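# Slide bottle-laden shelf into red-labelled rack level

## Task

Bring the removable shelf to the height of the wall-rack level that carries red labels and slide it all the way in. Every bottle must finish upright on that shelf, and the result must stay in place without the robot supporting it. Finally open the grippers and back the arms away.

## Robot and tools

Robot: two 6-joint arms with parallel grippers, named left_arm and right_arm. Their root links sit at (-0.046, +0.263, 0) m for left_arm and (+0.047, -0.326, 0) m for right_arm, each turned slightly about z (quat_wxyz (+0.998, 0, 0, -0.066) and (+0.998, 0, 0, +0.055)). The names do not refer to image sides.

Scene frame: origin on the table surface midway between the arms, +x pointing out across the table, +z up, left_arm on the +y side. All reported hand poses use this frame. A gripper's fingers extend along its own +z and close along its own y. The reported hand point lies between the finger pads, just under 1 cm behind the tips; the report gets less accurate when the arm is stretched far.

execute_actions: argument actions is a list holding zero or one entry.
- Empty list: no motion, just returns the state plus pictures.
- Motion entry: {"rows": [...], "steps": n}. rows holds 1 to 15 rows; steps is 1 to 15 (default 15), each step lasting 1/30 s. Row k is used on step k; if rows run out, the final row keeps repeating. A motion needs at least 5 steps.
- Wait entry: {"steps": n} with no rows, n up to 300; counted from the previous result, so your writing time eats into it.
- pictures (boolean, optional) asks for camera images with the result.
A refused call sends nothing.

Row layout: always 14 numbers in one flat list covering both arms, even if one arm stays still. First left_arm: waist, shoulder, elbow, wrist pitch, wrist yaw, wrist roll, then opening; next the same seven for right_arm. The six joint values are absolute target angles in radians, in the same form as the Joint positions line, not offsets. Nominal ranges: waist -2.618 to 3.054, shoulder 0.000 to 3.142, elbow 0.000 to 3.142, wrist pitch -1.571 to 1.571, wrist yaw -1.571 to 1.571, wrist roll -2.094 to 2.094. True ends may differ by up to 0.036 rad. A target more than 0.036 rad outside a range and beyond the joint's current angle gets the call refused; a target past the real end is clipped there and reported as "joint sent to its limit" (possibly about an earlier motion). Opening is a scale from -1 (shut) to +1 (fully open, 0.087 m pad gap).

Motion behaviour: each step the target fed to a joint is kept within a fixed lead of its measured angle (waist 0.202, shoulder 0.258, elbow 0.238, wrist pitch 0.573, wrist yaw and roll 0.522 rad), and all of an arm's targets are pulled back if they would move its hand more than 70 mm from where it is. So far moves need several calls. Friction can leave a joint about 0.031 rad short, and tinier changes may not move it at all. Between calls the arms keep heading to the last row until everything has nearly stopped or a step is HELD.

Timing: a result is produced 5 steps before the motion ends; those last steps run while you compose the next reply, and the next motion begins after them. Writing time passes in the simulation.

Gripping: grip_measured gives the finger opening on the command scale (each gripper may be off by about 1 mm). To hold something, command an opening below grip_measured: about 0.02 lower is firm, less is gentler. Pads push about 20 N at most; closing quickly can squeeze harder or even spring open. Brief external tugs on held items or nudges to loose objects can occur.

Result lines: the state line lists, for left_arm then right_arm, end_effector_position (m) and end_effector_quat_wxyz. Joint positions and Joint velocities list each arm's joints (rad, rad/s) then finger gap (m, m/s). Joint torques follow the same joint order without gripper; they carry offsets, scale errors and noise and are nonzero in free air. "joint command not followed" means a clearance check altered or blocked some targets; HELD marks steps where your row was partly or wholly withheld. MOTOR HOT appears from 75 °C; at 90 °C an arm is halted for 10 s, and at 100 °C it goes limp and falls; these are OVER-TEMPERATURE FAULT lines. Holding loads heats motors, even while idle.

Cameras (672x504 each): cam_head_left, cam_head_right, cam_left_wrist, cam_right_wrist, delivered in that order. Calibration (pinhole with radial distortion, K, D, T_world_to_cam) was supplied and may be a few degrees or millimetres off; wrist camera poses come from joint readings.

zoom_image: camera (one of the four names) and region [x0, y0, x1, y1] in that camera's pixels from the top-left, at most 504 by 504; enlarges the latest image.

read_manual: optional section, only "licences"; returns licence text, no motion.

finished_scene: scene (integer, the current scene's number). Replying without any tool call also ends things.

Avoid: knocking or placing anything off the table, letting bottles tip or drop, collisions or hard pressing between the two arms, slamming or shoving hard, fast hard squeezes, and long heavy holding. Finish with the shelf resting in place, grippers open and arms withdrawn. Quicker, smoother, lower-effort motion is better.

Each tool is called after "Call:" as name(argument=value, ...) on one line, values as JSON.

## Session

Call:
execute_actions(actions=[])

Scene clock: 0.00 s of 6000.00 s.
left_arm: end_effector_position=(+0.3322, +0.2108, +0.3590) grip_measured=+1.000 end_effector_quat_wxyz=(+0.706, +0.046, +0.705, -0.055) | right_arm: end_effector_position=(+0.4292, -0.2775, +0.3533) grip_measured=+0.991 end_effector_quat_wxyz=(+0.702, -0.047, +0.710, +0.043)
Joint positions: left_arm=[ 0.002  1.044  1.037  0.009  0.013 -0.012  0.087] | right_arm=[ 0.014  1.057  1.034  0.011 -0.004 -0.005  0.087]
Joint velocities: left_arm=[-0.012  0.012 -0.017 -0.051 -0.022 -0.022  0.   ] | right_arm=[ 0.002  0.002  0.007  0.066  0.037 -0.022 -0.   ]
Joint torques (N m, as the arm reports them, + toward a larger angle): no reading

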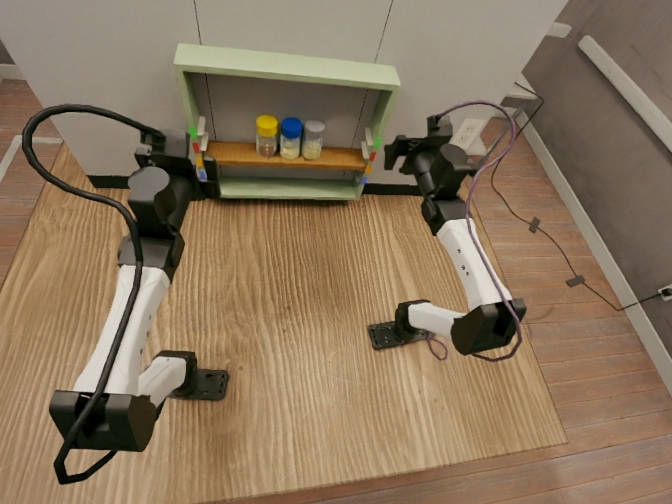

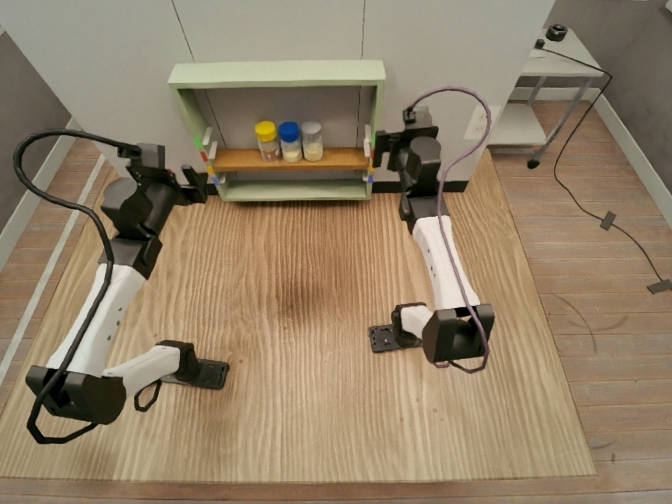

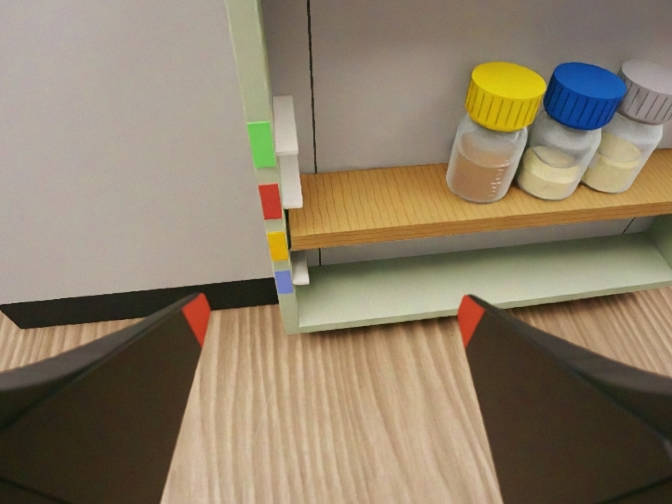

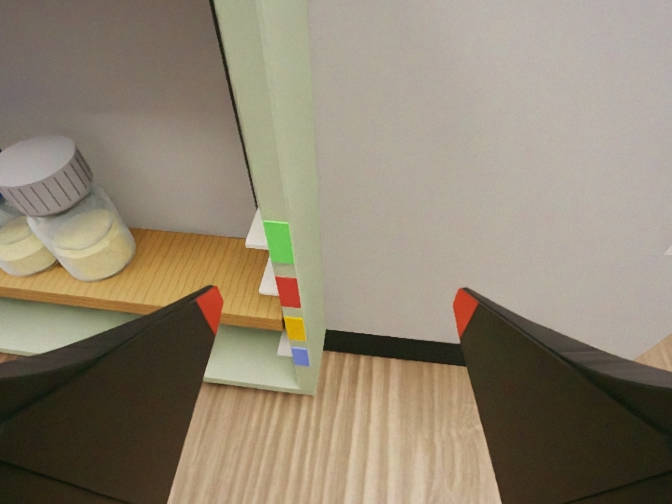

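Call:
zoom_image(camera="cam_head_right", region=[160, 50, 400, 220])

Call:
zoom_image(camera="cam_left_wrist", region=[220, 80, 420, 340])

Call:
zoom_image(camera="cam_right_wrist", region=[180, 180, 380, 410])

Region (160, 50, 400, 220) of cam_head_right's 672x504 image, scaled by 2.100, with more detail than that image has; it fills the top 357 rows of this view, and the rest is white.

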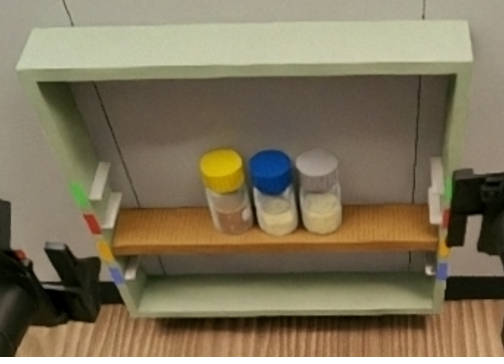

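Region (220, 80, 420, 340) of cam_left_wrist's 672x504 image, scaled by 1.938, with more detail than that image has; it fills the left 388 columns of this view, and the rest is white.

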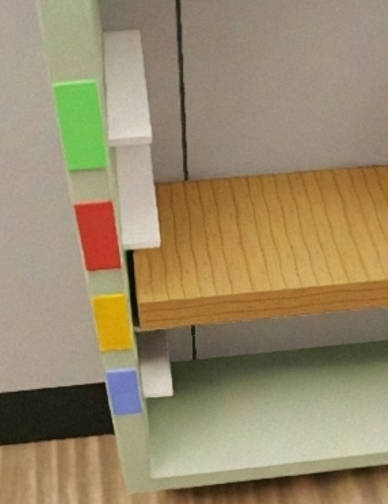

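Region (180, 180, 380, 410) of cam_right_wrist's 672x504 image, scaled by 2.191, with more detail than that image has; it fills the left 438 columns of this view, and the rest is white.

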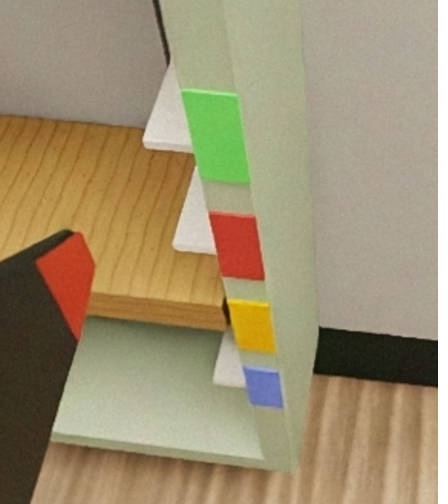

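Call:
execute_actions(actions=[{"rows":[[-0.01,1.07,1.02,0.05,0.01,0.08,0.9,0.04,1.07,1.01,0.06,0.02,-0.08,0.9],[-0.02,1.10,1.0,0.10,0.01,0.16,0.8,0.07,1.09,0.98,0.11,0.04,-0.16,0.8],[-0.03,1.16,0.96,0.2,0.0,0.31,0.7,0.12,1.13,0.92,0.2,0.08,-0.31,0.7],[-0.045,1.22,0.925,0.295,0,0.47,0.6,0.17,1.16,0.86,0.29,0.12,-0.47,0.6],[-0.06,1.28,0.89,0.39,0,0.63,0.5,0.22,1.2,0.8,0.39,0.155,-0.63,0.5],[-0.075,1.335,0.85,0.485,-0.005,0.785,0.4,0.276,1.23,0.745,0.48,0.195,-0.785,0.4]],"steps":15}])

Call:
execute_actions(actions=[{"rows":[[-0.09,1.39,0.81,0.58,-0.01,0.94,0.3,0.33,1.265,0.69,0.575,0.235,-0.94,0.3],[-0.105,1.45,0.775,0.675,-0.01,1.10,0.3,0.38,1.3,0.63,0.67,0.27,-1.10,0.3],[-0.12,1.51,0.74,0.77,-0.015,1.26,0.3,0.435,1.335,0.57,0.76,0.31,-1.26,0.3],[-0.135,1.57,0.70,0.87,-0.02,1.41,0.3,0.49,1.37,0.515,0.855,0.35,-1.41,0.3],[-0.151,1.626,0.662,0.964,-0.023,1.571,0.3,0.539,1.404,0.457,0.947,0.389,-1.571,0.3]],"steps":15}])

Call:
execute_actions(actions=[{"steps":20}], pictures=true)

Scene clock: 4.87 s of 6000.00 s.
left_arm: end_effector_position=(+0.3978, +0.1947, +0.2512) grip_measured=+0.400 end_effector_quat_wxyz=(+0.656, +0.286, +0.688, +0.124) | right_arm: end_effector_position=(+0.4511, -0.2133, +0.2339) grip_measured=+0.400 end_effector_quat_wxyz=(+0.646, -0.313, +0.686, -0.118)
Joint positions: left_arm=[-0.069  1.337  0.868  0.36   0.006  0.582  0.061] | right_arm=[ 0.271  1.242  0.755  0.348  0.133 -0.59   0.061]
Joint velocities: left_arm=[-0.071  0.74  -0.584  0.139  0.037  1.399 -0.   ] | right_arm=[ 0.12   0.422 -0.535  0.125  0.271 -1.267 -0.   ]
Joint torques (N m, as the arm reports them, + toward a larger angle): left_arm=[ 0.18 -9.53  8.5   2.75 -0.08  0.06] | right_arm=[-0.19 -7.2  10.26  3.12  0.31 -0.14]
Steps of this call (steps 1 to 90: nothing new was sent; then 1.53 s passed at rest; steps 91 to 100: the first 10 steps of this action). Readings (joint positions):
91: left_arm=[0.002 1.044 1.037 0.011 0.013 0.001] | right_arm=[0.016 1.057 1.034 0.014 -0.001 -0.014]
92: left_arm=[-0.001 1.048 1.035 0.025 0.012 0.027] | right_arm=[0.025 1.059 1.030 0.030 0.007 -0.037]
94: left_arm=[-0.016 1.085 1.014 0.114 0.009 0.143] | right_arm=[0.081 1.075 0.986 0.123 0.040 -0.148]
98: left_arm=[-0.059 1.265 0.916 0.330 0.006 0.469] | right_arm=[0.246 1.193 0.810 0.331 0.114 -0.483]
100: the state above

Scene clock: 5.37 s of 6000.00 s.
left_arm: end_effector_position=(+0.4176, +0.1735, +0.1609) grip_measured=+0.300 end_effector_quat_wxyz=(+0.549, +0.565, +0.507, +0.350) | right_arm: end_effector_position=(+0.4172, -0.1654, +0.1672) grip_measured=+0.300 end_effector_quat_wxyz=(+0.552, -0.584, +0.480, -0.353)
Joint positions: left_arm=[-0.149  1.647  0.662  0.832 -0.01   1.406  0.057] | right_arm=[ 0.538  1.417  0.456  0.811  0.332 -1.403  0.057]
Joint velocities: left_arm=[ 0.007  0.237 -0.295  0.212 -0.037  1.077 -0.   ] | right_arm=[-0.022  0.032 -0.134  0.271  0.33  -1.062 -0.   ]
Joint torques (N m, as the arm reports them, + toward a larger angle): left_arm=[  0.3  -10.37   7.26   2.84  -0.02   0.  ] | right_arm=[ 0.13 -5.89  7.85  2.87  0.09 -0.09]
Steps of this call (steps 1 to 5: the last 5 steps of your previous action; steps 6 to 15: the first 10 steps of this action). Readings (joint positions):
6: left_arm=[-0.071 1.360 0.837 0.433 0.002 0.749] | right_arm=[0.278 1.245 0.734 0.437 0.180 -0.748]
7: left_arm=[-0.076 1.368 0.831 0.481 -0.001 0.810] | right_arm=[0.298 1.249 0.720 0.486 0.199 -0.807]
9: left_arm=[-0.098 1.423 0.804 0.625 -0.006 0.984] | right_arm=[0.382 1.279 0.654 0.626 0.247 -0.980]
13: left_arm=[-0.146 1.608 0.695 0.818 -0.009 1.316] | right_arm=[0.534 1.397 0.485 0.793 0.311 -1.312]
15: the state above

Scene clock: 6.03 s of 6000.00 s.
left_arm: end_effector_position=(+0.4200, +0.1745, +0.1943) grip_measured=+0.300 end_effector_quat_wxyz=(+0.552, +0.571, +0.441, +0.418) | right_arm: end_effector_position=(+0.4203, -0.1722, +0.2011) grip_measured=+0.300 end_effector_quat_wxyz=(+0.557, -0.569, +0.434, -0.421)
Joint positions: left_arm=[-0.149  1.644  0.655  0.949 -0.015  1.561  0.057] | right_arm=[ 0.538  1.416  0.454  0.933  0.377 -1.557  0.057]
Joint velocities: left_arm=[-0.017  0.007  0.007  0.051 -0.037  0.066 -0.001] | right_arm=[-0.007  0.007 -0.012 -0.022  0.022 -0.037 -0.001]
Joint torques (N m, as the arm reports them, + toward a larger angle): left_arm=[ 0.32 -8.81  6.32  1.87 -0.05  0.07] | right_arm=[ 0.04 -5.42  7.16  2.06  0.19 -0.15]
Kept back: nothing.
Steps of this call (steps 1 to 5: the last 5 steps of your previous action; steps 6 to 20: the robot went on to your last target). Readings (joint positions):
1: left_arm=[-0.149 1.651 0.656 0.839 -0.011 1.438] | right_arm=[0.538 1.417 0.454 0.824 0.342 -1.435]
2: left_arm=[-0.149 1.651 0.655 0.852 -0.012 1.464] | right_arm=[0.538 1.417 0.454 0.847 0.349 -1.460]
4: left_arm=[-0.149 1.648 0.655 0.891 -0.013 1.499] | right_arm=[0.538 1.416 0.454 0.882 0.360 -1.496]
8: left_arm=[-0.149 1.644 0.655 0.929 -0.015 1.537] | right_arm=[0.538 1.416 0.454 0.915 0.370 -1.533]
20: the state above
camera_calibration (this result's frames):
cam_left_wrist: T_world_to_cam=[[-0.0356693, -0.00296903, -0.999359, 0.206722], [-0.578986, 0.815134, 0.0182435, 0.114721], [0.814557, 0.579265, -0.0307943, -0.296566], [0, 0, 0, 1]] pos_world=[0.315365, 0.0788909, 0.195364]
cam_right_wrist: T_world_to_cam=[[0.0366665, 0.00213049, 0.999325, -0.215697], [-0.566767, -0.82357, 0.0225512, 0.11363], [0.823062, -0.567211, -0.0289899, -0.299422], [0, 0, 0, 1]] pos_world=[0.318754, -0.0757934, 0.204309]

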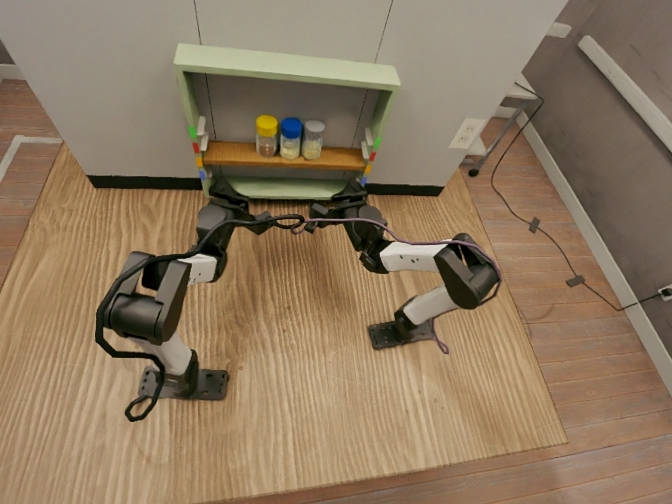

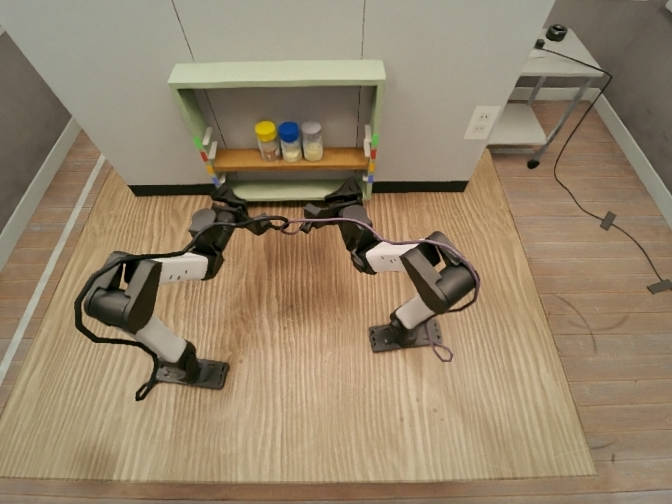

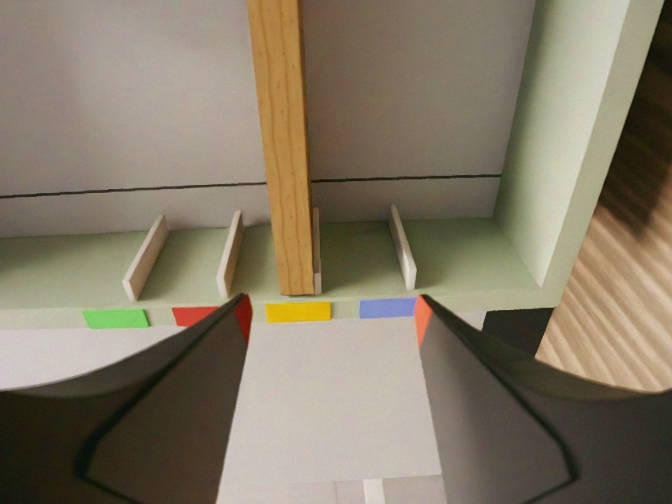

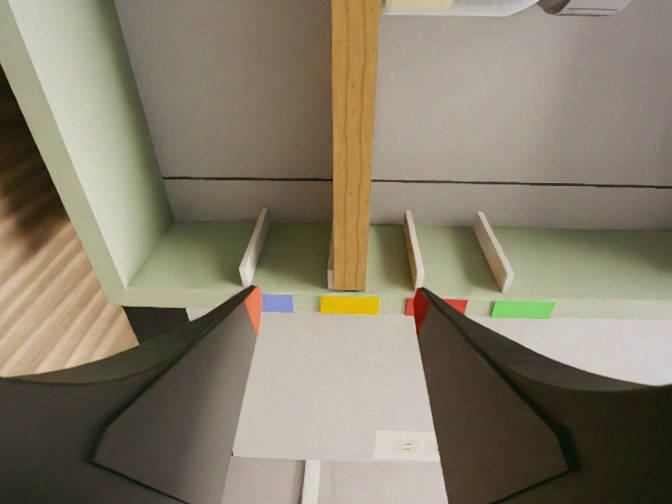

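Call:
execute_actions(actions=[{"rows":[[-0.148,1.638,0.678,0.966,-0.02,1.575,0.3,0.53,1.417,0.469,0.952,0.38,-1.575,0.3],[-0.145,1.65,0.694,0.967,-0.016,1.58,0.3,0.521,1.43,0.481,0.957,0.371,-1.58,0.3],[-0.141,1.662,0.71,0.968,-0.013,1.58,0.35,0.512,1.444,0.493,0.961,0.362,-1.58,0.35],[-0.138,1.675,0.726,0.968,-0.01,1.58,0.35,0.504,1.457,0.505,0.966,0.353,-1.58,0.35],[-0.135,1.687,0.742,0.968,-0.006,1.58,0.4,0.495,1.47,0.517,0.97,0.345,-1.58,0.4],[-0.131,1.699,0.758,0.968,-0.003,1.58,0.4,0.486,1.483,0.529,0.975,0.336,-1.58,0.4],[-0.128,1.711,0.774,0.968,0,1.58,0.4,0.477,1.496,0.541,0.979,0.327,-1.58,0.4],[-0.125,1.723,0.79,0.967,0.003,1.58,0.4,0.468,1.51,0.553,0.984,0.318,-1.58,0.4],[-0.121,1.735,0.806,0.967,0.007,1.58,0.4,0.46,1.523,0.565,0.988,0.31,-1.58,0.4],[-0.118,1.747,0.822,0.966,0.01,1.58,0.4,0.451,1.536,0.577,0.992,0.301,-1.58,0.4]],"steps":15}])

Call:
execute_actions(actions=[{"steps":12}], pictures=true)

Scene clock: 7.53 s of 6000.00 s.
left_arm: end_effector_position=(+0.4466, +0.1739, +0.2192) grip_measured=+0.400 end_effector_quat_wxyz=(+0.566, +0.554, +0.427, +0.436) | right_arm: end_effector_position=(+0.4470, -0.1773, +0.2083) grip_measured=+0.400 end_effector_quat_wxyz=(+0.557, -0.558, +0.437, -0.434)
Joint positions: left_arm=[-0.132  1.708  0.774  0.956 -0.007  1.57   0.061] | right_arm=[ 0.476  1.501  0.534  0.964  0.342 -1.567  0.061]
Joint velocities: left_arm=[ 0.09   0.354  0.471  0.007  0.081 -0.037  0.001] | right_arm=[-0.256  0.379  0.349  0.139 -0.183 -0.022  0.   ]
Joint torques (N m, as the arm reports them, + toward a larger angle): left_arm=[ 1.38 -6.64  7.68  1.86  0.09  0.03] | right_arm=[-0.98 -4.4   8.96  2.01 -0.06 -0.17]
Steps of this call (steps 1 to 15: the robot went on to your last target; steps 16 to 35: nothing new was sent; steps 36 to 45: the first 10 steps of this action). Readings (joint positions):
36: left_arm=[-0.149 1.644 0.655 0.950 -0.015 1.563] | right_arm=[0.538 1.416 0.454 0.935 0.378 -1.559]
37: left_arm=[-0.149 1.644 0.657 0.950 -0.015 1.565] | right_arm=[0.537 1.416 0.454 0.936 0.378 -1.560]
39: left_arm=[-0.149 1.649 0.672 0.950 -0.015 1.567] | right_arm=[0.529 1.424 0.462 0.941 0.374 -1.563]
43: left_arm=[-0.140 1.684 0.740 0.955 -0.010 1.570] | right_arm=[0.494 1.474 0.509 0.955 0.355 -1.566]
45: the state above

Scene clock: 7.93 s of 6000.00 s.
left_arm: end_effector_position=(+0.4536, +0.1746, +0.2184) grip_measured=+0.400 end_effector_quat_wxyz=(+0.566, +0.554, +0.426, +0.436) | right_arm: end_effector_position=(+0.4539, -0.1758, +0.2104) grip_measured=+0.400 end_effector_quat_wxyz=(+0.563, -0.557, +0.432, -0.432)
Joint positions: left_arm=[-0.124  1.733  0.799  0.957  0.001  1.571  0.061] | right_arm=[ 0.46   1.524  0.553  0.978  0.314 -1.567  0.061]
Joint velocities: left_arm=[-0.002 -0.007  0.002 -0.051 -0.022 -0.007 -0.001] | right_arm=[ 0.002 -0.007  0.002 -0.022 -0.051  0.037 -0.001]
Joint torques (N m, as the arm reports them, + toward a larger angle): left_arm=[ 0.97 -7.24  7.77  1.86  0.08  0.08] | right_arm=[-0.88 -4.59  8.81  2.06 -0.09 -0.15]
Kept back: nothing.
Steps of this call (steps 1 to 5: the last 5 steps of your previous action; steps 6 to 12: the robot went on to your last target). Readings (joint positions):
1: left_arm=[-0.128 1.719 0.787 0.957 -0.005 1.570] | right_arm=[0.469 1.512 0.544 0.967 0.336 -1.567]
2: left_arm=[-0.126 1.726 0.796 0.957 -0.004 1.570] | right_arm=[0.464 1.519 0.550 0.969 0.332 -1.567]
4: left_arm=[-0.124 1.732 0.799 0.957 -0.003 1.571] | right_arm=[0.460 1.524 0.553 0.972 0.326 -1.567]
8: left_arm=[-0.124 1.733 0.799 0.957 0.000 1.571] | right_arm=[0.460 1.524 0.553 0.976 0.318 -1.567]
12: the state above
camera_calibration (this result's frames):
cam_left_wrist: T_world_to_cam=[[0.0284083, -0.0101201, -0.999545, 0.204219], [-0.584892, 0.810731, -0.0248318, 0.146473], [0.810613, 0.585332, 0.0171123, -0.332936], [0, 0, 0, 1]] pos_world=[0.349752, 0.0781947, 0.213461]
cam_right_wrist: T_world_to_cam=[[0.00545573, -0.00848968, 0.999949, -0.214104], [-0.579162, -0.815204, -0.00376125, 0.142116], [0.815194, -0.579112, -0.00936443, -0.331463], [0, 0, 0, 1]] pos_world=[0.353683, -0.0779189, 0.211523]

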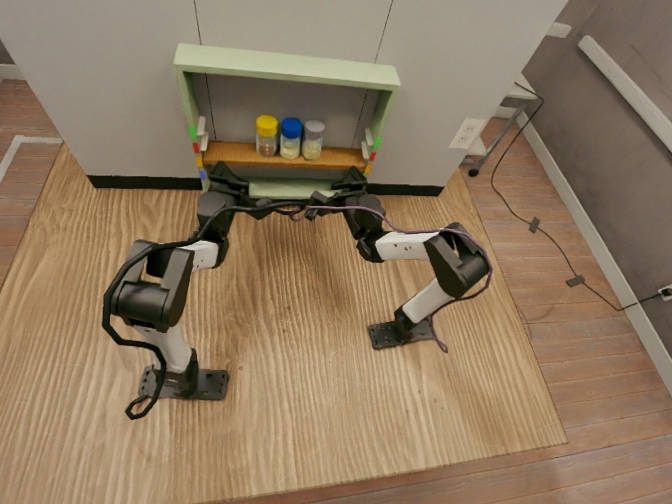

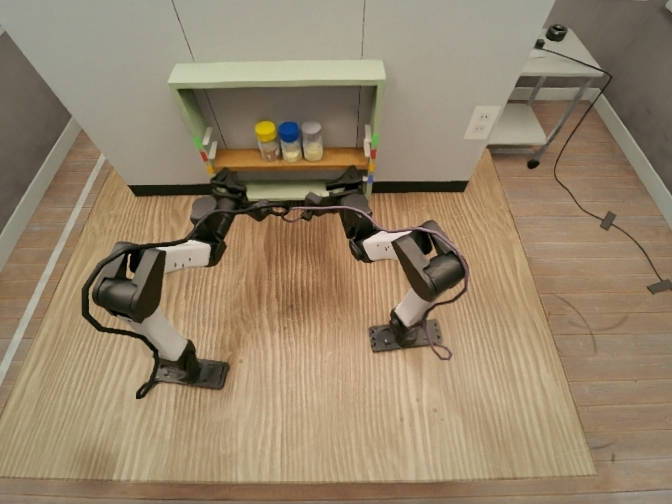

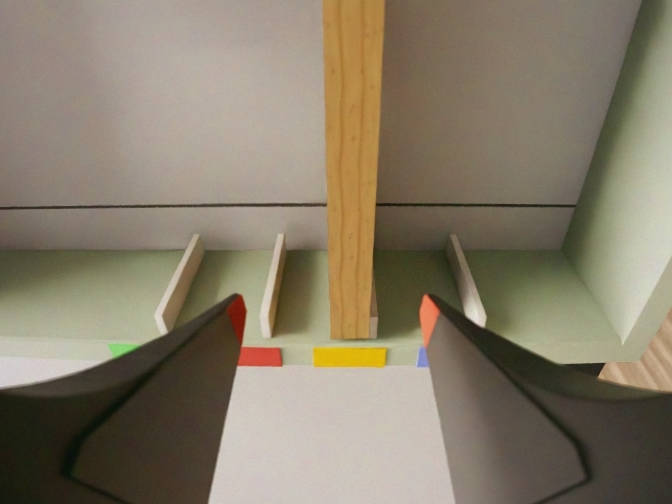

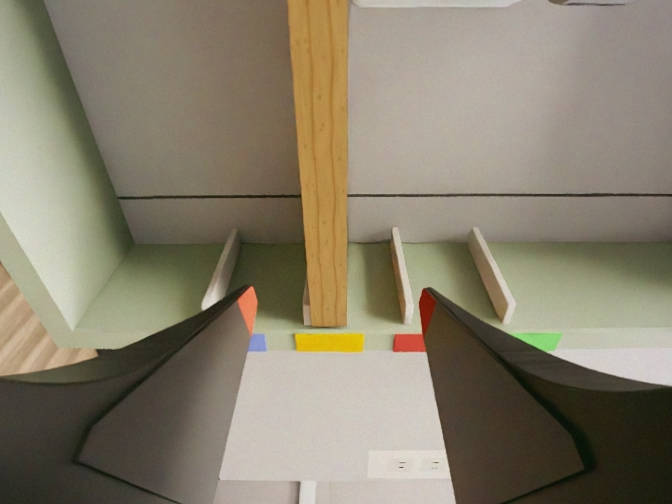

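Call:
execute_actions(actions=[{"rows":[[-0.116,1.759,0.832,0.962,0.012,1.58,0.4,0.446,1.546,0.587,0.991,0.296,-1.585,0.4],[-0.114,1.771,0.843,0.958,0.015,1.58,0.4,0.441,1.557,0.597,0.99,0.29,-1.585,0.4],[-0.112,1.783,0.854,0.954,0.017,1.58,0.4,0.435,1.567,0.607,0.989,0.285,-1.585,0.4],[-0.109,1.795,0.865,0.95,0.019,1.58,0.4,0.43,1.577,0.617,0.988,0.279,-1.585,0.4],[-0.107,1.806,0.877,0.946,0.022,1.58,0.4,0.425,1.587,0.627,0.987,0.274,-1.585,0.4],[-0.105,1.817,0.889,0.942,0.024,1.58,0.4,0.42,1.598,0.637,0.986,0.269,-1.585,0.4],[-0.103,1.827,0.902,0.938,0.026,1.58,0.4,0.415,1.608,0.647,0.985,0.263,-1.585,0.4],[-0.101,1.837,0.915,0.933,0.029,1.58,0.4,0.409,1.618,0.657,0.984,0.258,-1.585,0.4],[-0.099,1.847,0.928,0.929,0.031,1.58,0.4,0.404,1.628,0.667,0.983,0.252,-1.585,0.4],[-0.097,1.857,0.941,0.925,0.033,1.58,0.4,0.399,1.639,0.677,0.982,0.247,-1.585,0.4],[-0.095,1.866,0.954,0.921,0.036,1.58,0.4,0.394,1.649,0.687,0.981,0.242,-1.585,0.4],[-0.092,1.876,0.967,0.917,0.038,1.58,0.4,0.389,1.659,0.697,0.98,0.236,-1.585,0.4],[-0.09,1.885,0.98,0.913,0.04,1.58,0.4,0.383,1.669,0.707,0.978,0.231,-1.585,0.4],[-0.088,1.895,0.993,0.909,0.043,1.58,0.4,0.378,1.68,0.717,0.977,0.225,-1.585,0.4],[-0.086,1.904,1.006,0.905,0.045,1.58,0.4,0.373,1.69,0.727,0.975,0.22,-1.585,0.4]],"steps":15}])

Call:
execute_actions(actions=[{"rows":[[-0.084,1.913,1.019,0.9,0.047,1.58,0.4,0.369,1.699,0.738,0.973,0.216,-1.585,0.4],[-0.083,1.923,1.033,0.896,0.048,1.58,0.4,0.365,1.709,0.749,0.972,0.212,-1.585,0.4],[-0.081,1.932,1.046,0.891,0.05,1.58,0.4,0.36,1.718,0.759,0.97,0.207,-1.585,0.4],[-0.079,1.941,1.06,0.887,0.052,1.58,0.4,0.356,1.727,0.77,0.969,0.203,-1.585,0.4],[-0.078,1.95,1.073,0.882,0.053,1.58,0.4,0.352,1.736,0.781,0.967,0.199,-1.585,0.4],[-0.076,1.96,1.087,0.878,0.055,1.58,0.4,0.348,1.746,0.792,0.966,0.195,-1.585,0.4],[-0.074,1.969,1.101,0.873,0.057,1.58,0.4,0.344,1.755,0.803,0.964,0.191,-1.585,0.4],[-0.072,1.978,1.114,0.869,0.059,1.58,0.4,0.339,1.764,0.813,0.963,0.186,-1.585,0.4],[-0.071,1.988,1.128,0.864,0.06,1.58,0.4,0.335,1.774,0.824,0.961,0.182,-1.585,0.4],[-0.069,1.997,1.142,0.86,0.062,1.58,0.4,0.331,1.783,0.835,0.96,0.178,-1.585,0.4]],"steps":15}])

Call:
execute_actions(actions=[{"steps":14}], pictures=true)

Scene clock: 9.67 s of 6000.00 s.
left_arm: end_effector_position=(+0.4786, +0.1742, +0.2114) grip_measured=+0.400 end_effector_quat_wxyz=(+0.564, +0.556, +0.429, +0.435) | right_arm: end_effector_position=(+0.4789, -0.1752, +0.2108) grip_measured=+0.400 end_effector_quat_wxyz=(+0.561, -0.556, +0.432, -0.435)
Joint positions: left_arm=[-0.108  1.826  0.894  0.945  0.017  1.571  0.061] | right_arm=[ 0.419  1.608  0.637  0.98   0.278 -1.572  0.061]
Joint velocities: left_arm=[ 0.061  0.315  0.379 -0.139  0.037 -0.081  0.   ] | right_arm=[-0.144  0.286  0.291  0.022 -0.125  0.007  0.   ]
Joint torques (N m, as the arm reports them, + toward a larger angle): left_arm=[ 1.02 -8.15  7.77  1.7   0.11  0.08] | right_arm=[-0.95 -5.21  8.78  1.96 -0.13 -0.17]
Steps of this call (steps 1 to 30: the robot went on to your last target; steps 31 to 42: nothing new was sent; steps 43 to 52: the first 10 steps of this action). Readings (joint positions):
43: left_arm=[-0.124 1.734 0.799 0.957 0.003 1.571] | right_arm=[0.460 1.525 0.553 0.980 0.312 -1.568]
44: left_arm=[-0.124 1.738 0.803 0.957 0.003 1.571] | right_arm=[0.460 1.529 0.557 0.980 0.310 -1.569]
46: left_arm=[-0.122 1.756 0.822 0.957 0.006 1.571] | right_arm=[0.452 1.546 0.575 0.980 0.303 -1.570]
50: left_arm=[-0.113 1.804 0.870 0.952 0.013 1.571] | right_arm=[0.429 1.588 0.617 0.980 0.288 -1.571]
52: the state above

Scene clock: 10.17 s of 6000.00 s.
left_arm: end_effector_position=(+0.5241, +0.1742, +0.2125) grip_measured=+0.400 end_effector_quat_wxyz=(+0.565, +0.556, +0.427, +0.435) | right_arm: end_effector_position=(+0.5243, -0.1750, +0.2111) grip_measured=+0.400 end_effector_quat_wxyz=(+0.564, -0.554, +0.430, -0.436)
Joint positions: left_arm=[-0.08   1.966  1.095  0.887  0.047  1.571  0.061] | right_arm=[ 0.349  1.754  0.793  0.979  0.207 -1.573  0.061]
Joint velocities: left_arm=[ 0.061  0.261  0.388 -0.139  0.066 -0.007  0.001] | right_arm=[-0.139  0.252  0.31   0.037 -0.139 -0.022 -0.   ]
Joint torques (N m, as the arm reports them, + toward a larger angle): left_arm=[ 1.18 -9.64  7.91  1.66  0.08  0.07] | right_arm=[-1.11 -6.41  9.05  1.76 -0.11 -0.15]
Steps of this call (steps 1 to 5: the last 5 steps of your previous action; steps 6 to 15: the first 10 steps of this action). Readings (joint positions):
6: left_arm=[-0.095 1.883 0.973 0.924 0.030 1.571] | right_arm=[0.388 1.670 0.697 0.980 0.248 -1.573]
7: left_arm=[-0.093 1.892 0.986 0.920 0.032 1.571] | right_arm=[0.383 1.680 0.707 0.980 0.243 -1.573]
9: left_arm=[-0.090 1.910 1.013 0.913 0.036 1.571] | right_arm=[0.374 1.699 0.728 0.980 0.234 -1.573]
13: left_arm=[-0.083 1.947 1.068 0.896 0.043 1.571] | right_arm=[0.358 1.736 0.771 0.980 0.216 -1.573]
15: the state above

Scene clock: 10.63 s of 6000.00 s.
left_arm: end_effector_position=(+0.5294, +0.1742, +0.2080) grip_measured=+0.400 end_effector_quat_wxyz=(+0.561, +0.561, +0.430, +0.431) | right_arm: end_effector_position=(+0.5296, -0.1741, +0.2099) grip_measured=+0.400 end_effector_quat_wxyz=(+0.566, -0.556, +0.428, -0.434)
Joint positions: left_arm=[-0.076  1.984  1.117  0.869  0.054  1.571  0.061] | right_arm=[ 0.341  1.771  0.811  0.976  0.19  -1.573  0.061]
Joint velocities: left_arm=[-0.002 -0.012 -0.007 -0.007 -0.066  0.007 -0.   ] | right_arm=[-0.002  0.017  0.007 -0.051  0.007  0.022 -0.   ]
Joint torques (N m, as the arm reports them, + toward a larger angle): left_arm=[ 1.05 -9.91  8.07  1.62  0.14  0.07] | right_arm=[-0.96 -6.74  9.1   1.79 -0.09 -0.17]
Kept back: nothing.
Steps of this call (steps 1 to 5: the last 5 steps of your previous action; steps 6 to 14: the robot went on to your last target). Readings (joint positions):
1: left_arm=[-0.078 1.974 1.106 0.884 0.048 1.571] | right_arm=[0.345 1.762 0.803 0.979 0.204 -1.573]
2: left_arm=[-0.077 1.979 1.113 0.881 0.049 1.571] | right_arm=[0.343 1.767 0.808 0.978 0.201 -1.573]
4: left_arm=[-0.076 1.983 1.117 0.876 0.050 1.571] | right_arm=[0.341 1.771 0.811 0.977 0.197 -1.573]
8: left_arm=[-0.076 1.984 1.117 0.871 0.053 1.571] | right_arm=[0.341 1.771 0.811 0.976 0.193 -1.573]
14: the state above
camera_calibration (this result's frames):
cam_left_wrist: T_world_to_cam=[[0.00896416, -0.00453795, -0.99995, 0.201106], [-0.582128, 0.813049, -0.00890831, 0.185661], [0.813048, 0.582178, 0.00464663, -0.392151], [0, 0, 0, 1]] pos_world=[0.425114, 0.0782631, 0.204572]
cam_right_wrist: T_world_to_cam=[[-0.00422494, -0.00634371, 0.999971, -0.208514], [-0.575424, -0.81782, -0.00761936, 0.18576], [0.817844, -0.57544, -0.000195093, -0.394875], [0, 0, 0, 1]] pos_world=[0.428956, -0.0766311, 0.209846]

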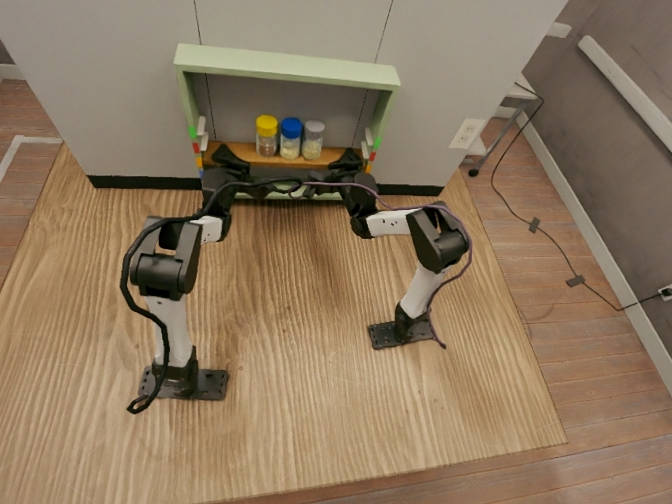

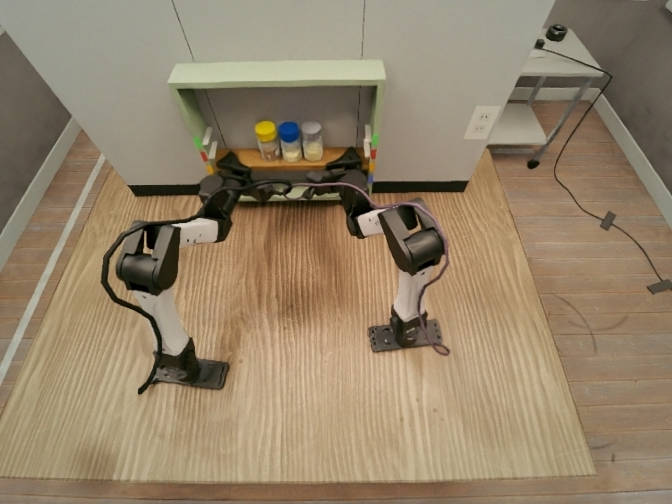

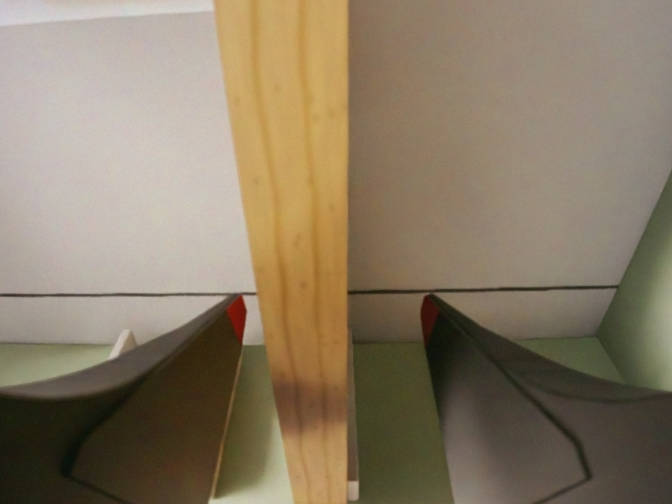

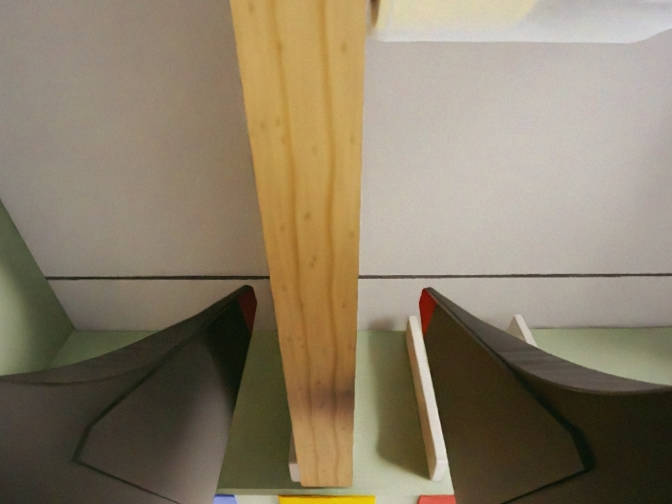

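Call:
execute_actions(actions=[{"rows":[[-0.069,1.997,1.145,0.86,0.062,1.58,0.3,0.331,1.783,0.835,0.955,0.178,-1.585,0.3],[-0.069,1.997,1.149,0.86,0.062,1.58,0.2,0.331,1.783,0.835,0.95,0.178,-1.585,0.2],[-0.069,1.997,1.152,0.86,0.062,1.58,0.1,0.331,1.783,0.835,0.947,0.178,-1.585,0.1],[-0.069,1.997,1.152,0.86,0.062,1.58,0.0,0.331,1.783,0.835,0.947,0.178,-1.585,0.0],[-0.069,1.997,1.152,0.86,0.062,1.58,-0.1,0.331,1.783,0.835,0.947,0.178,-1.585,-0.1],[-0.069,1.997,1.152,0.86,0.062,1.58,-0.2,0.331,1.783,0.835,0.947,0.178,-1.585,-0.2],[-0.069,1.997,1.152,0.86,0.062,1.58,-0.3,0.331,1.783,0.835,0.947,0.178,-1.585,-0.3],[-0.069,1.997,1.152,0.86,0.062,1.58,-0.35,0.331,1.783,0.835,0.947,0.178,-1.585,-0.35],[-0.069,1.997,1.152,0.86,0.062,1.58,-0.4,0.331,1.783,0.835,0.947,0.178,-1.585,-0.4]],"steps":15}])

Call:
execute_actions(actions=[{"rows":[[-0.069,1.997,1.152,0.86,0.062,1.58,-0.43,0.331,1.783,0.835,0.947,0.178,-1.585,-0.43],[-0.069,1.997,1.152,0.86,0.062,1.58,-0.46,0.331,1.783,0.835,0.947,0.178,-1.585,-0.46],[-0.069,1.997,1.152,0.86,0.062,1.58,-0.49,0.331,1.783,0.835,0.947,0.178,-1.585,-0.49],[-0.069,1.997,1.152,0.86,0.062,1.58,-0.52,0.331,1.783,0.835,0.947,0.178,-1.585,-0.52],[-0.069,1.997,1.152,0.86,0.062,1.58,-0.54,0.331,1.783,0.835,0.947,0.178,-1.585,-0.54],[-0.069,1.997,1.152,0.86,0.062,1.58,-0.56,0.331,1.783,0.835,0.947,0.178,-1.585,-0.56],[-0.069,1.997,1.152,0.86,0.062,1.58,-0.58,0.331,1.783,0.835,0.947,0.178,-1.585,-0.58],[-0.069,1.997,1.152,0.86,0.062,1.58,-0.6,0.331,1.783,0.835,0.947,0.178,-1.585,-0.6],[-0.069,1.997,1.152,0.86,0.062,1.58,-0.62,0.331,1.783,0.835,0.947,0.178,-1.585,-0.62],[-0.069,1.997,1.152,0.86,0.062,1.58,-0.64,0.331,1.783,0.835,0.947,0.178,-1.585,-0.64]],"steps":15}])

Call:
execute_actions(actions=[{"steps":8}], pictures=true)

Scene clock: 11.83 s of 6000.00 s.
left_arm: end_effector_position=(+0.5301, +0.1740, +0.2106) grip_measured=-0.393 end_effector_quat_wxyz=(+0.563, +0.559, +0.428, +0.433) | right_arm: end_effector_position=(+0.5296, -0.1739, +0.2072) grip_measured=-0.393 end_effector_quat_wxyz=(+0.562, -0.560, +0.429, -0.432)
Joint positions: left_arm=[-0.076  1.984  1.122  0.87   0.054  1.573  0.027] | right_arm=[ 0.341  1.771  0.811  0.964  0.189 -1.573  0.027]
Joint velocities: left_arm=[ 0.002  0.007  0.11   0.022  0.007  0.051 -0.012] | right_arm=[ 0.012  0.002 -0.007 -0.037 -0.007 -0.037 -0.013]
Joint torques (N m, as the arm reports them, + toward a larger angle): left_arm=[ 1.04 -9.87  7.96  1.64  0.11  0.06] | right_arm=[-0.83 -6.68  8.97  1.78 -0.12 -0.13]
Steps of this call (steps 1 to 26: the robot went on to your last target; steps 27 to 36: the first 10 steps of this action). Readings (joint positions):
27: left_arm=[-0.076 1.984 1.117 0.869 0.054 1.571] | right_arm=[0.341 1.771 0.811 0.975 0.189 -1.573]
28: left_arm=[-0.076 1.984 1.117 0.869 0.054 1.571] | right_arm=[0.341 1.771 0.811 0.974 0.189 -1.573]
30: left_arm=[-0.076 1.984 1.117 0.869 0.054 1.571] | right_arm=[0.341 1.771 0.811 0.970 0.189 -1.573]
34: left_arm=[-0.076 1.984 1.117 0.869 0.054 1.571] | right_arm=[0.341 1.771 0.811 0.965 0.189 -1.573]
36: the state above

Scene clock: 12.33 s of 6000.00 s.
left_arm: end_effector_position=(+0.5310, +0.1737, +0.2132) grip_measured=-0.596 end_effector_quat_wxyz=(+0.564, +0.558, +0.427, +0.434) | right_arm: end_effector_position=(+0.5296, -0.1739, +0.2059) grip_measured=-0.609 end_effector_quat_wxyz=(+0.560, -0.562, +0.430, -0.431)
Joint positions: left_arm=[-0.076  1.984  1.128  0.869  0.055  1.573  0.018] | right_arm=[ 0.341  1.771  0.811  0.959  0.189 -1.573  0.017]
Joint velocities: left_arm=[-0.012 -0.022  0.017 -0.037 -0.051 -0.037 -0.001] | right_arm=[ 0.007 -0.002 -0.017 -0.007  0.022 -0.066 -0.   ]
Joint torques (N m, as the arm reports them, + toward a larger angle): left_arm=[ 0.97 -9.92  7.98  1.65  0.13  0.05] | right_arm=[-0.91 -6.63  9.05  1.82 -0.13 -0.13]
Steps of this call (steps 1 to 5: the last 5 steps of your previous action; steps 6 to 15: the first 10 steps of this action). Readings (joint positions):
6: left_arm=[-0.076 1.984 1.128 0.869 0.054 1.573] | right_arm=[0.341 1.771 0.811 0.963 0.189 -1.573]
7: left_arm=[-0.076 1.984 1.128 0.869 0.054 1.573] | right_arm=[0.341 1.771 0.811 0.963 0.189 -1.573]
9: left_arm=[-0.076 1.984 1.128 0.869 0.054 1.573] | right_arm=[0.341 1.771 0.811 0.963 0.189 -1.573]
13: left_arm=[-0.076 1.984 1.128 0.869 0.055 1.573] | right_arm=[0.341 1.771 0.811 0.960 0.189 -1.573]
15: the state above

Scene clock: 12.60 s of 6000.00 s.
left_arm: end_effector_position=(+0.5310, +0.1737, +0.2132) grip_measured=-0.596 end_effector_quat_wxyz=(+0.564, +0.558, +0.427, +0.434) | right_arm: end_effector_position=(+0.5296, -0.1739, +0.2059) grip_measured=-0.609 end_effector_quat_wxyz=(+0.560, -0.562, +0.430, -0.431)
Joint positions: left_arm=[-0.076  1.984  1.128  0.869  0.055  1.573  0.018] | right_arm=[ 0.341  1.771  0.811  0.959  0.189 -1.573  0.017]
Joint velocities: left_arm=[-0.022  0.002  0.002 -0.022  0.037 -0.007  0.   ] | right_arm=[-0.017  0.007  0.002  0.022  0.022 -0.007 -0.   ]
Joint torques (N m, as the arm reports them, + toward a larger angle): left_arm=[ 1.02 -9.93  7.96  1.65  0.11  0.06] | right_arm=[-0.9  -6.77  9.09  1.81 -0.11 -0.15]
Kept back: nothing.
Steps of this call (steps 1 to 5: the last 5 steps of your previous action; steps 6 to 8: the robot went on to your last target). Readings (joint positions):
1: left_arm=[-0.076 1.984 1.128 0.869 0.055 1.573] | right_arm=[0.341 1.771 0.811 0.959 0.189 -1.573]
2: left_arm=[-0.076 1.984 1.128 0.869 0.055 1.573] | right_arm=[0.341 1.771 0.811 0.959 0.189 -1.573]
4: left_arm=[-0.076 1.984 1.128 0.869 0.055 1.573] | right_arm=[0.341 1.771 0.811 0.959 0.189 -1.573]
8: the state above
camera_calibration (this result's frames):
cam_left_wrist: T_world_to_cam=[[0.0200808, -0.0057247, -0.999782, 0.200534], [-0.581374, 0.813472, -0.0163349, 0.188148], [0.813389, 0.581575, 0.013007, -0.395069], [0, 0, 0, 1]] pos_world=[0.426702, 0.0778569, 0.208702]
cam_right_wrist: T_world_to_cam=[[0.0110244, 0.0018903, 0.999937, -0.211088], [-0.574491, -0.818473, 0.00788105, 0.182123], [0.818437, -0.574542, -0.00793719, -0.393331], [0, 0, 0, 1]] pos_world=[0.428872, -0.076523, 0.206518]

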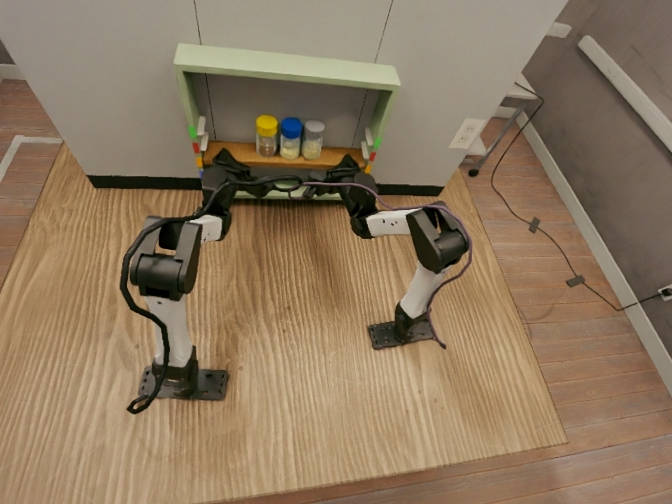

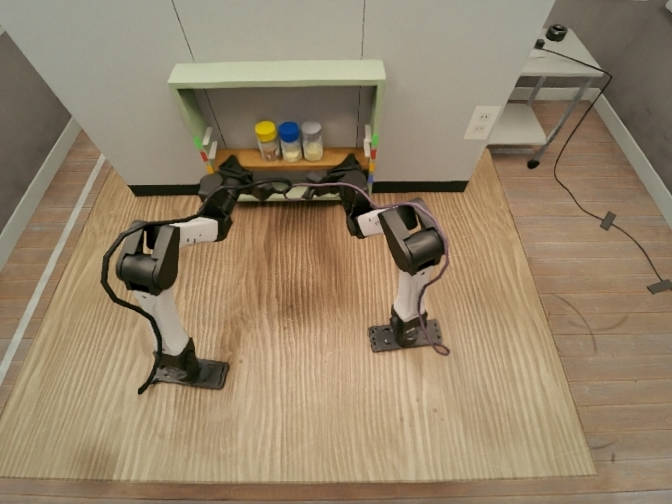

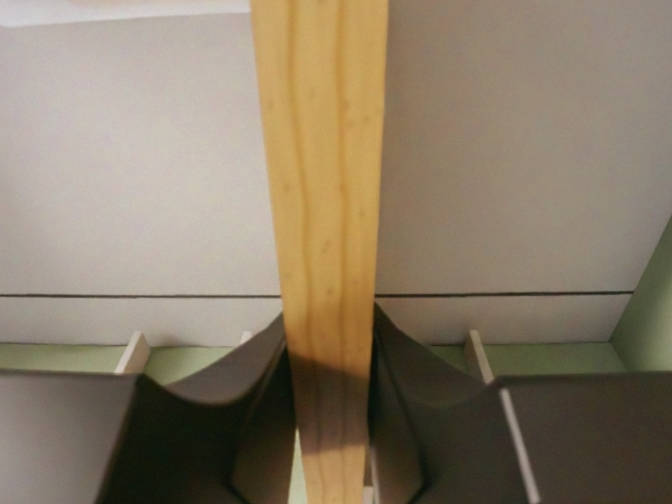

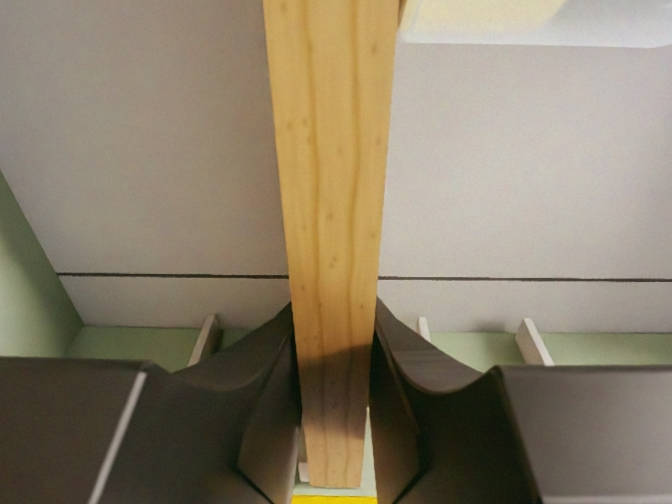

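Call:
execute_actions(actions=[{"rows":[[-0.07,1.994,1.153,0.866,0.061,1.58,-0.64,0.332,1.78,0.836,0.953,0.179,-1.585,-0.64],[-0.071,1.991,1.154,0.872,0.06,1.58,-0.64,0.333,1.777,0.837,0.96,0.18,-1.585,-0.64],[-0.072,1.988,1.155,0.878,0.059,1.58,-0.64,0.334,1.774,0.838,0.966,0.181,-1.585,-0.64],[-0.073,1.985,1.156,0.884,0.058,1.58,-0.64,0.335,1.771,0.839,0.973,0.182,-1.585,-0.64],[-0.074,1.982,1.157,0.89,0.057,1.58,-0.64,0.336,1.768,0.84,0.979,0.183,-1.585,-0.64],[-0.075,1.979,1.158,0.896,0.056,1.58,-0.64,0.337,1.765,0.841,0.986,0.184,-1.585,-0.64],[-0.076,1.976,1.159,0.902,0.055,1.58,-0.64,0.338,1.762,0.842,0.992,0.185,-1.585,-0.64],[-0.076,1.973,1.16,0.908,0.055,1.58,-0.64,0.339,1.759,0.843,0.999,0.186,-1.585,-0.64],[-0.076,1.97,1.161,0.914,0.055,1.58,-0.64,0.34,1.756,0.844,1.005,0.187,-1.585,-0.64],[-0.076,1.967,1.162,0.92,0.055,1.58,-0.64,0.341,1.753,0.845,1.012,0.188,-1.585,-0.64]],"steps":15}])

Call:
execute_actions(actions=[{"steps":12}])

Scene clock: 13.70 s of 6000.00 s.
left_arm: end_effector_position=(+0.5310, +0.1737, +0.2142) grip_measured=-0.596 end_effector_quat_wxyz=(+0.566, +0.557, +0.426, +0.434) | right_arm: end_effector_position=(+0.5296, -0.1739, +0.2065) grip_measured=-0.609 end_effector_quat_wxyz=(+0.561, -0.561, +0.429, -0.431)
Joint positions: left_arm=[-0.076  1.984  1.128  0.873  0.055  1.571  0.018] | right_arm=[ 0.341  1.771  0.811  0.961  0.189 -1.573  0.017]
Joint velocities: left_arm=[-0.007 -0.012 -0.002  0.051 -0.022 -0.051 -0.001] | right_arm=[-0.002 -0.002  0.002  0.022  0.022 -0.066  0.001]
Joint torques (N m, as the arm reports them, + toward a larger angle): left_arm=[  0.48 -12.4    8.74   2.16   0.04   0.06] | right_arm=[ 0.11 -8.87  9.85  2.44  0.02 -0.15]
Steps of this call (steps 1 to 15: the robot went on to your last target; steps 16 to 23: nothing new was sent; steps 24 to 33: the first 10 steps of this action). Readings (joint positions):
24: left_arm=[-0.076 1.984 1.128 0.869 0.055 1.573] | right_arm=[0.341 1.771 0.811 0.959 0.189 -1.573]
25: left_arm=[-0.076 1.984 1.128 0.869 0.055 1.573] | right_arm=[0.341 1.771 0.811 0.959 0.189 -1.573]
27: left_arm=[-0.076 1.984 1.128 0.870 0.055 1.573] | right_arm=[0.341 1.771 0.811 0.959 0.189 -1.573]
31: left_arm=[-0.076 1.984 1.128 0.872 0.055 1.571] | right_arm=[0.341 1.771 0.811 0.960 0.189 -1.573]
33: the state above

Scene clock: 14.10 s of 6000.00 s.
left_arm: end_effector_position=(+0.5310, +0.1737, +0.2142) grip_measured=-0.596 end_effector_quat_wxyz=(+0.566, +0.556, +0.426, +0.434) | right_arm: end_effector_position=(+0.5296, -0.1739, +0.2065) grip_measured=-0.609 end_effector_quat_wxyz=(+0.561, -0.561, +0.429, -0.431)
Joint positions: left_arm=[-0.076  1.984  1.128  0.873  0.055  1.571  0.018] | right_arm=[ 0.341  1.771  0.811  0.961  0.189 -1.573  0.017]
Joint velocities: left_arm=[ 0.002  0.002  0.002 -0.037 -0.037  0.007  0.   ] | right_arm=[ 0.002 -0.022 -0.007  0.051  0.037  0.007  0.   ]
Joint torques (N m, as the arm reports them, + toward a larger angle): left_arm=[  0.48 -12.38   8.68   2.17   0.04   0.07] | right_arm=[ 0.07 -8.86  9.89  2.43  0.03 -0.14]
Kept back: nothing.
Steps of this call (steps 1 to 5: the last 5 steps of your previous action; steps 6 to 12: the robot went on to your last target). Readings (joint positions):
1: left_arm=[-0.076 1.984 1.128 0.873 0.055 1.571] | right_arm=[0.341 1.771 0.811 0.961 0.189 -1.573]
2: left_arm=[-0.076 1.984 1.128 0.873 0.055 1.571] | right_arm=[0.341 1.771 0.811 0.961 0.189 -1.573]
4: left_arm=[-0.076 1.984 1.128 0.873 0.055 1.571] | right_arm=[0.341 1.771 0.811 0.961 0.189 -1.573]
8: left_arm=[-0.076 1.984 1.128 0.873 0.055 1.571] | right_arm=[0.341 1.771 0.811 0.961 0.189 -1.573]
12: the state above

Call:
execute_actions(actions=[{"rows":[[-0.076,1.966,1.163,0.925,0.055,1.58,-0.64,0.341,1.752,0.846,1.017,0.188,-1.585,-0.64],[-0.076,1.965,1.164,0.93,0.055,1.58,-0.64,0.341,1.751,0.847,1.022,0.188,-1.585,-0.64],[-0.076,1.964,1.165,0.935,0.055,1.58,-0.64,0.341,1.75,0.848,1.027,0.188,-1.585,-0.64],[-0.076,1.963,1.166,0.94,0.055,1.58,-0.64,0.341,1.749,0.849,1.032,0.188,-1.585,-0.64],[-0.076,1.962,1.167,0.945,0.055,1.58,-0.64,0.341,1.748,0.85,1.037,0.188,-1.585,-0.64],[-0.076,1.961,1.168,0.95,0.055,1.58,-0.64,0.341,1.747,0.851,1.042,0.188,-1.585,-0.64],[-0.076,1.96,1.169,0.955,0.055,1.58,-0.64,0.341,1.746,0.852,1.047,0.188,-1.585,-0.64],[-0.076,1.959,1.17,0.96,0.055,1.58,-0.64,0.341,1.746,0.853,1.052,0.188,-1.585,-0.64],[-0.076,1.958,1.171,0.965,0.055,1.58,-0.64,0.341,1.746,0.854,1.057,0.188,-1.585,-0.64],[-0.076,1.957,1.172,0.97,0.055,1.58,-0.64,0.341,1.746,0.855,1.062,0.188,-1.585,-0.64]],"steps":15}])

Call:
execute_actions(actions=[{"steps":12}])

Scene clock: 17.47 s of 6000.00 s.
left_arm: end_effector_position=(+0.5310, +0.1737, +0.2152) grip_measured=-0.596 end_effector_quat_wxyz=(+0.568, +0.555, +0.426, +0.435) | right_arm: end_effector_position=(+0.5296, -0.1739, +0.2074) grip_measured=-0.609 end_effector_quat_wxyz=(+0.562, -0.560, +0.429, -0.432)
Joint positions: left_arm=[-0.076  1.984  1.128  0.878  0.055  1.569  0.018] | right_arm=[ 0.341  1.771  0.811  0.965  0.189 -1.573  0.017]
Joint velocities: left_arm=[-0.012 -0.007 -0.012 -0.066 -0.051 -0.037  0.   ] | right_arm=[-0.012  0.002  0.012 -0.066  0.022  0.022 -0.   ]
Joint torques (N m, as the arm reports them, + toward a larger angle): left_arm=[  0.52 -13.09   9.45   2.63   0.02   0.09] | right_arm=[ 0.06 -9.36 10.7   2.88  0.01 -0.12]
Steps of this call (steps 1 to 15: the robot went on to your last target; steps 16 to 90: nothing new was sent; then 0.03 s passed at rest; steps 91 to 100: the first 10 steps of this action). Readings (joint positions):
91: left_arm=[-0.076 1.984 1.128 0.874 0.055 1.571] | right_arm=[0.341 1.771 0.811 0.962 0.189 -1.573]
92: left_arm=[-0.076 1.984 1.128 0.874 0.055 1.570] | right_arm=[0.341 1.771 0.811 0.962 0.189 -1.573]
94: left_arm=[-0.076 1.984 1.128 0.875 0.055 1.570] | right_arm=[0.341 1.771 0.811 0.963 0.189 -1.573]
98: left_arm=[-0.076 1.984 1.128 0.876 0.055 1.569] | right_arm=[0.341 1.771 0.811 0.964 0.189 -1.573]
100: the state above

Scene clock: 17.87 s of 6000.00 s.
left_arm: end_effector_position=(+0.5310, +0.1737, +0.2152) grip_measured=-0.596 end_effector_quat_wxyz=(+0.568, +0.555, +0.426, +0.435) | right_arm: end_effector_position=(+0.5296, -0.1739, +0.2074) grip_measured=-0.609 end_effector_quat_wxyz=(+0.562, -0.560, +0.429, -0.432)
Joint positions: left_arm=[-0.076  1.984  1.128  0.878  0.055  1.569  0.018] | right_arm=[ 0.341  1.771  0.811  0.965  0.189 -1.573  0.017]
Joint velocities: left_arm=[ 0.002 -0.027  0.012 -0.081 -0.007  0.037  0.   ] | right_arm=[-0.012 -0.017  0.007 -0.007 -0.007  0.051  0.001]
Joint torques (N m, as the arm reports them, + toward a larger angle): left_arm=[  0.5  -13.14   9.41   2.63   0.02   0.09] | right_arm=[ 0.   -9.42 10.59  2.91 -0.02 -0.16]
Kept back: nothing.
Steps of this call (steps 1 to 5: the last 5 steps of your previous action; steps 6 to 12: the robot went on to your last target). Readings (joint positions):
1: left_arm=[-0.076 1.984 1.128 0.878 0.055 1.569] | right_arm=[0.341 1.771 0.811 0.965 0.189 -1.573]
2: left_arm=[-0.076 1.984 1.128 0.878 0.055 1.569] | right_arm=[0.341 1.771 0.811 0.965 0.189 -1.573]
4: left_arm=[-0.076 1.984 1.128 0.878 0.055 1.569] | right_arm=[0.341 1.771 0.811 0.965 0.189 -1.573]
8: left_arm=[-0.076 1.984 1.128 0.878 0.055 1.569] | right_arm=[0.341 1.771 0.811 0.965 0.189 -1.573]
12: the state above


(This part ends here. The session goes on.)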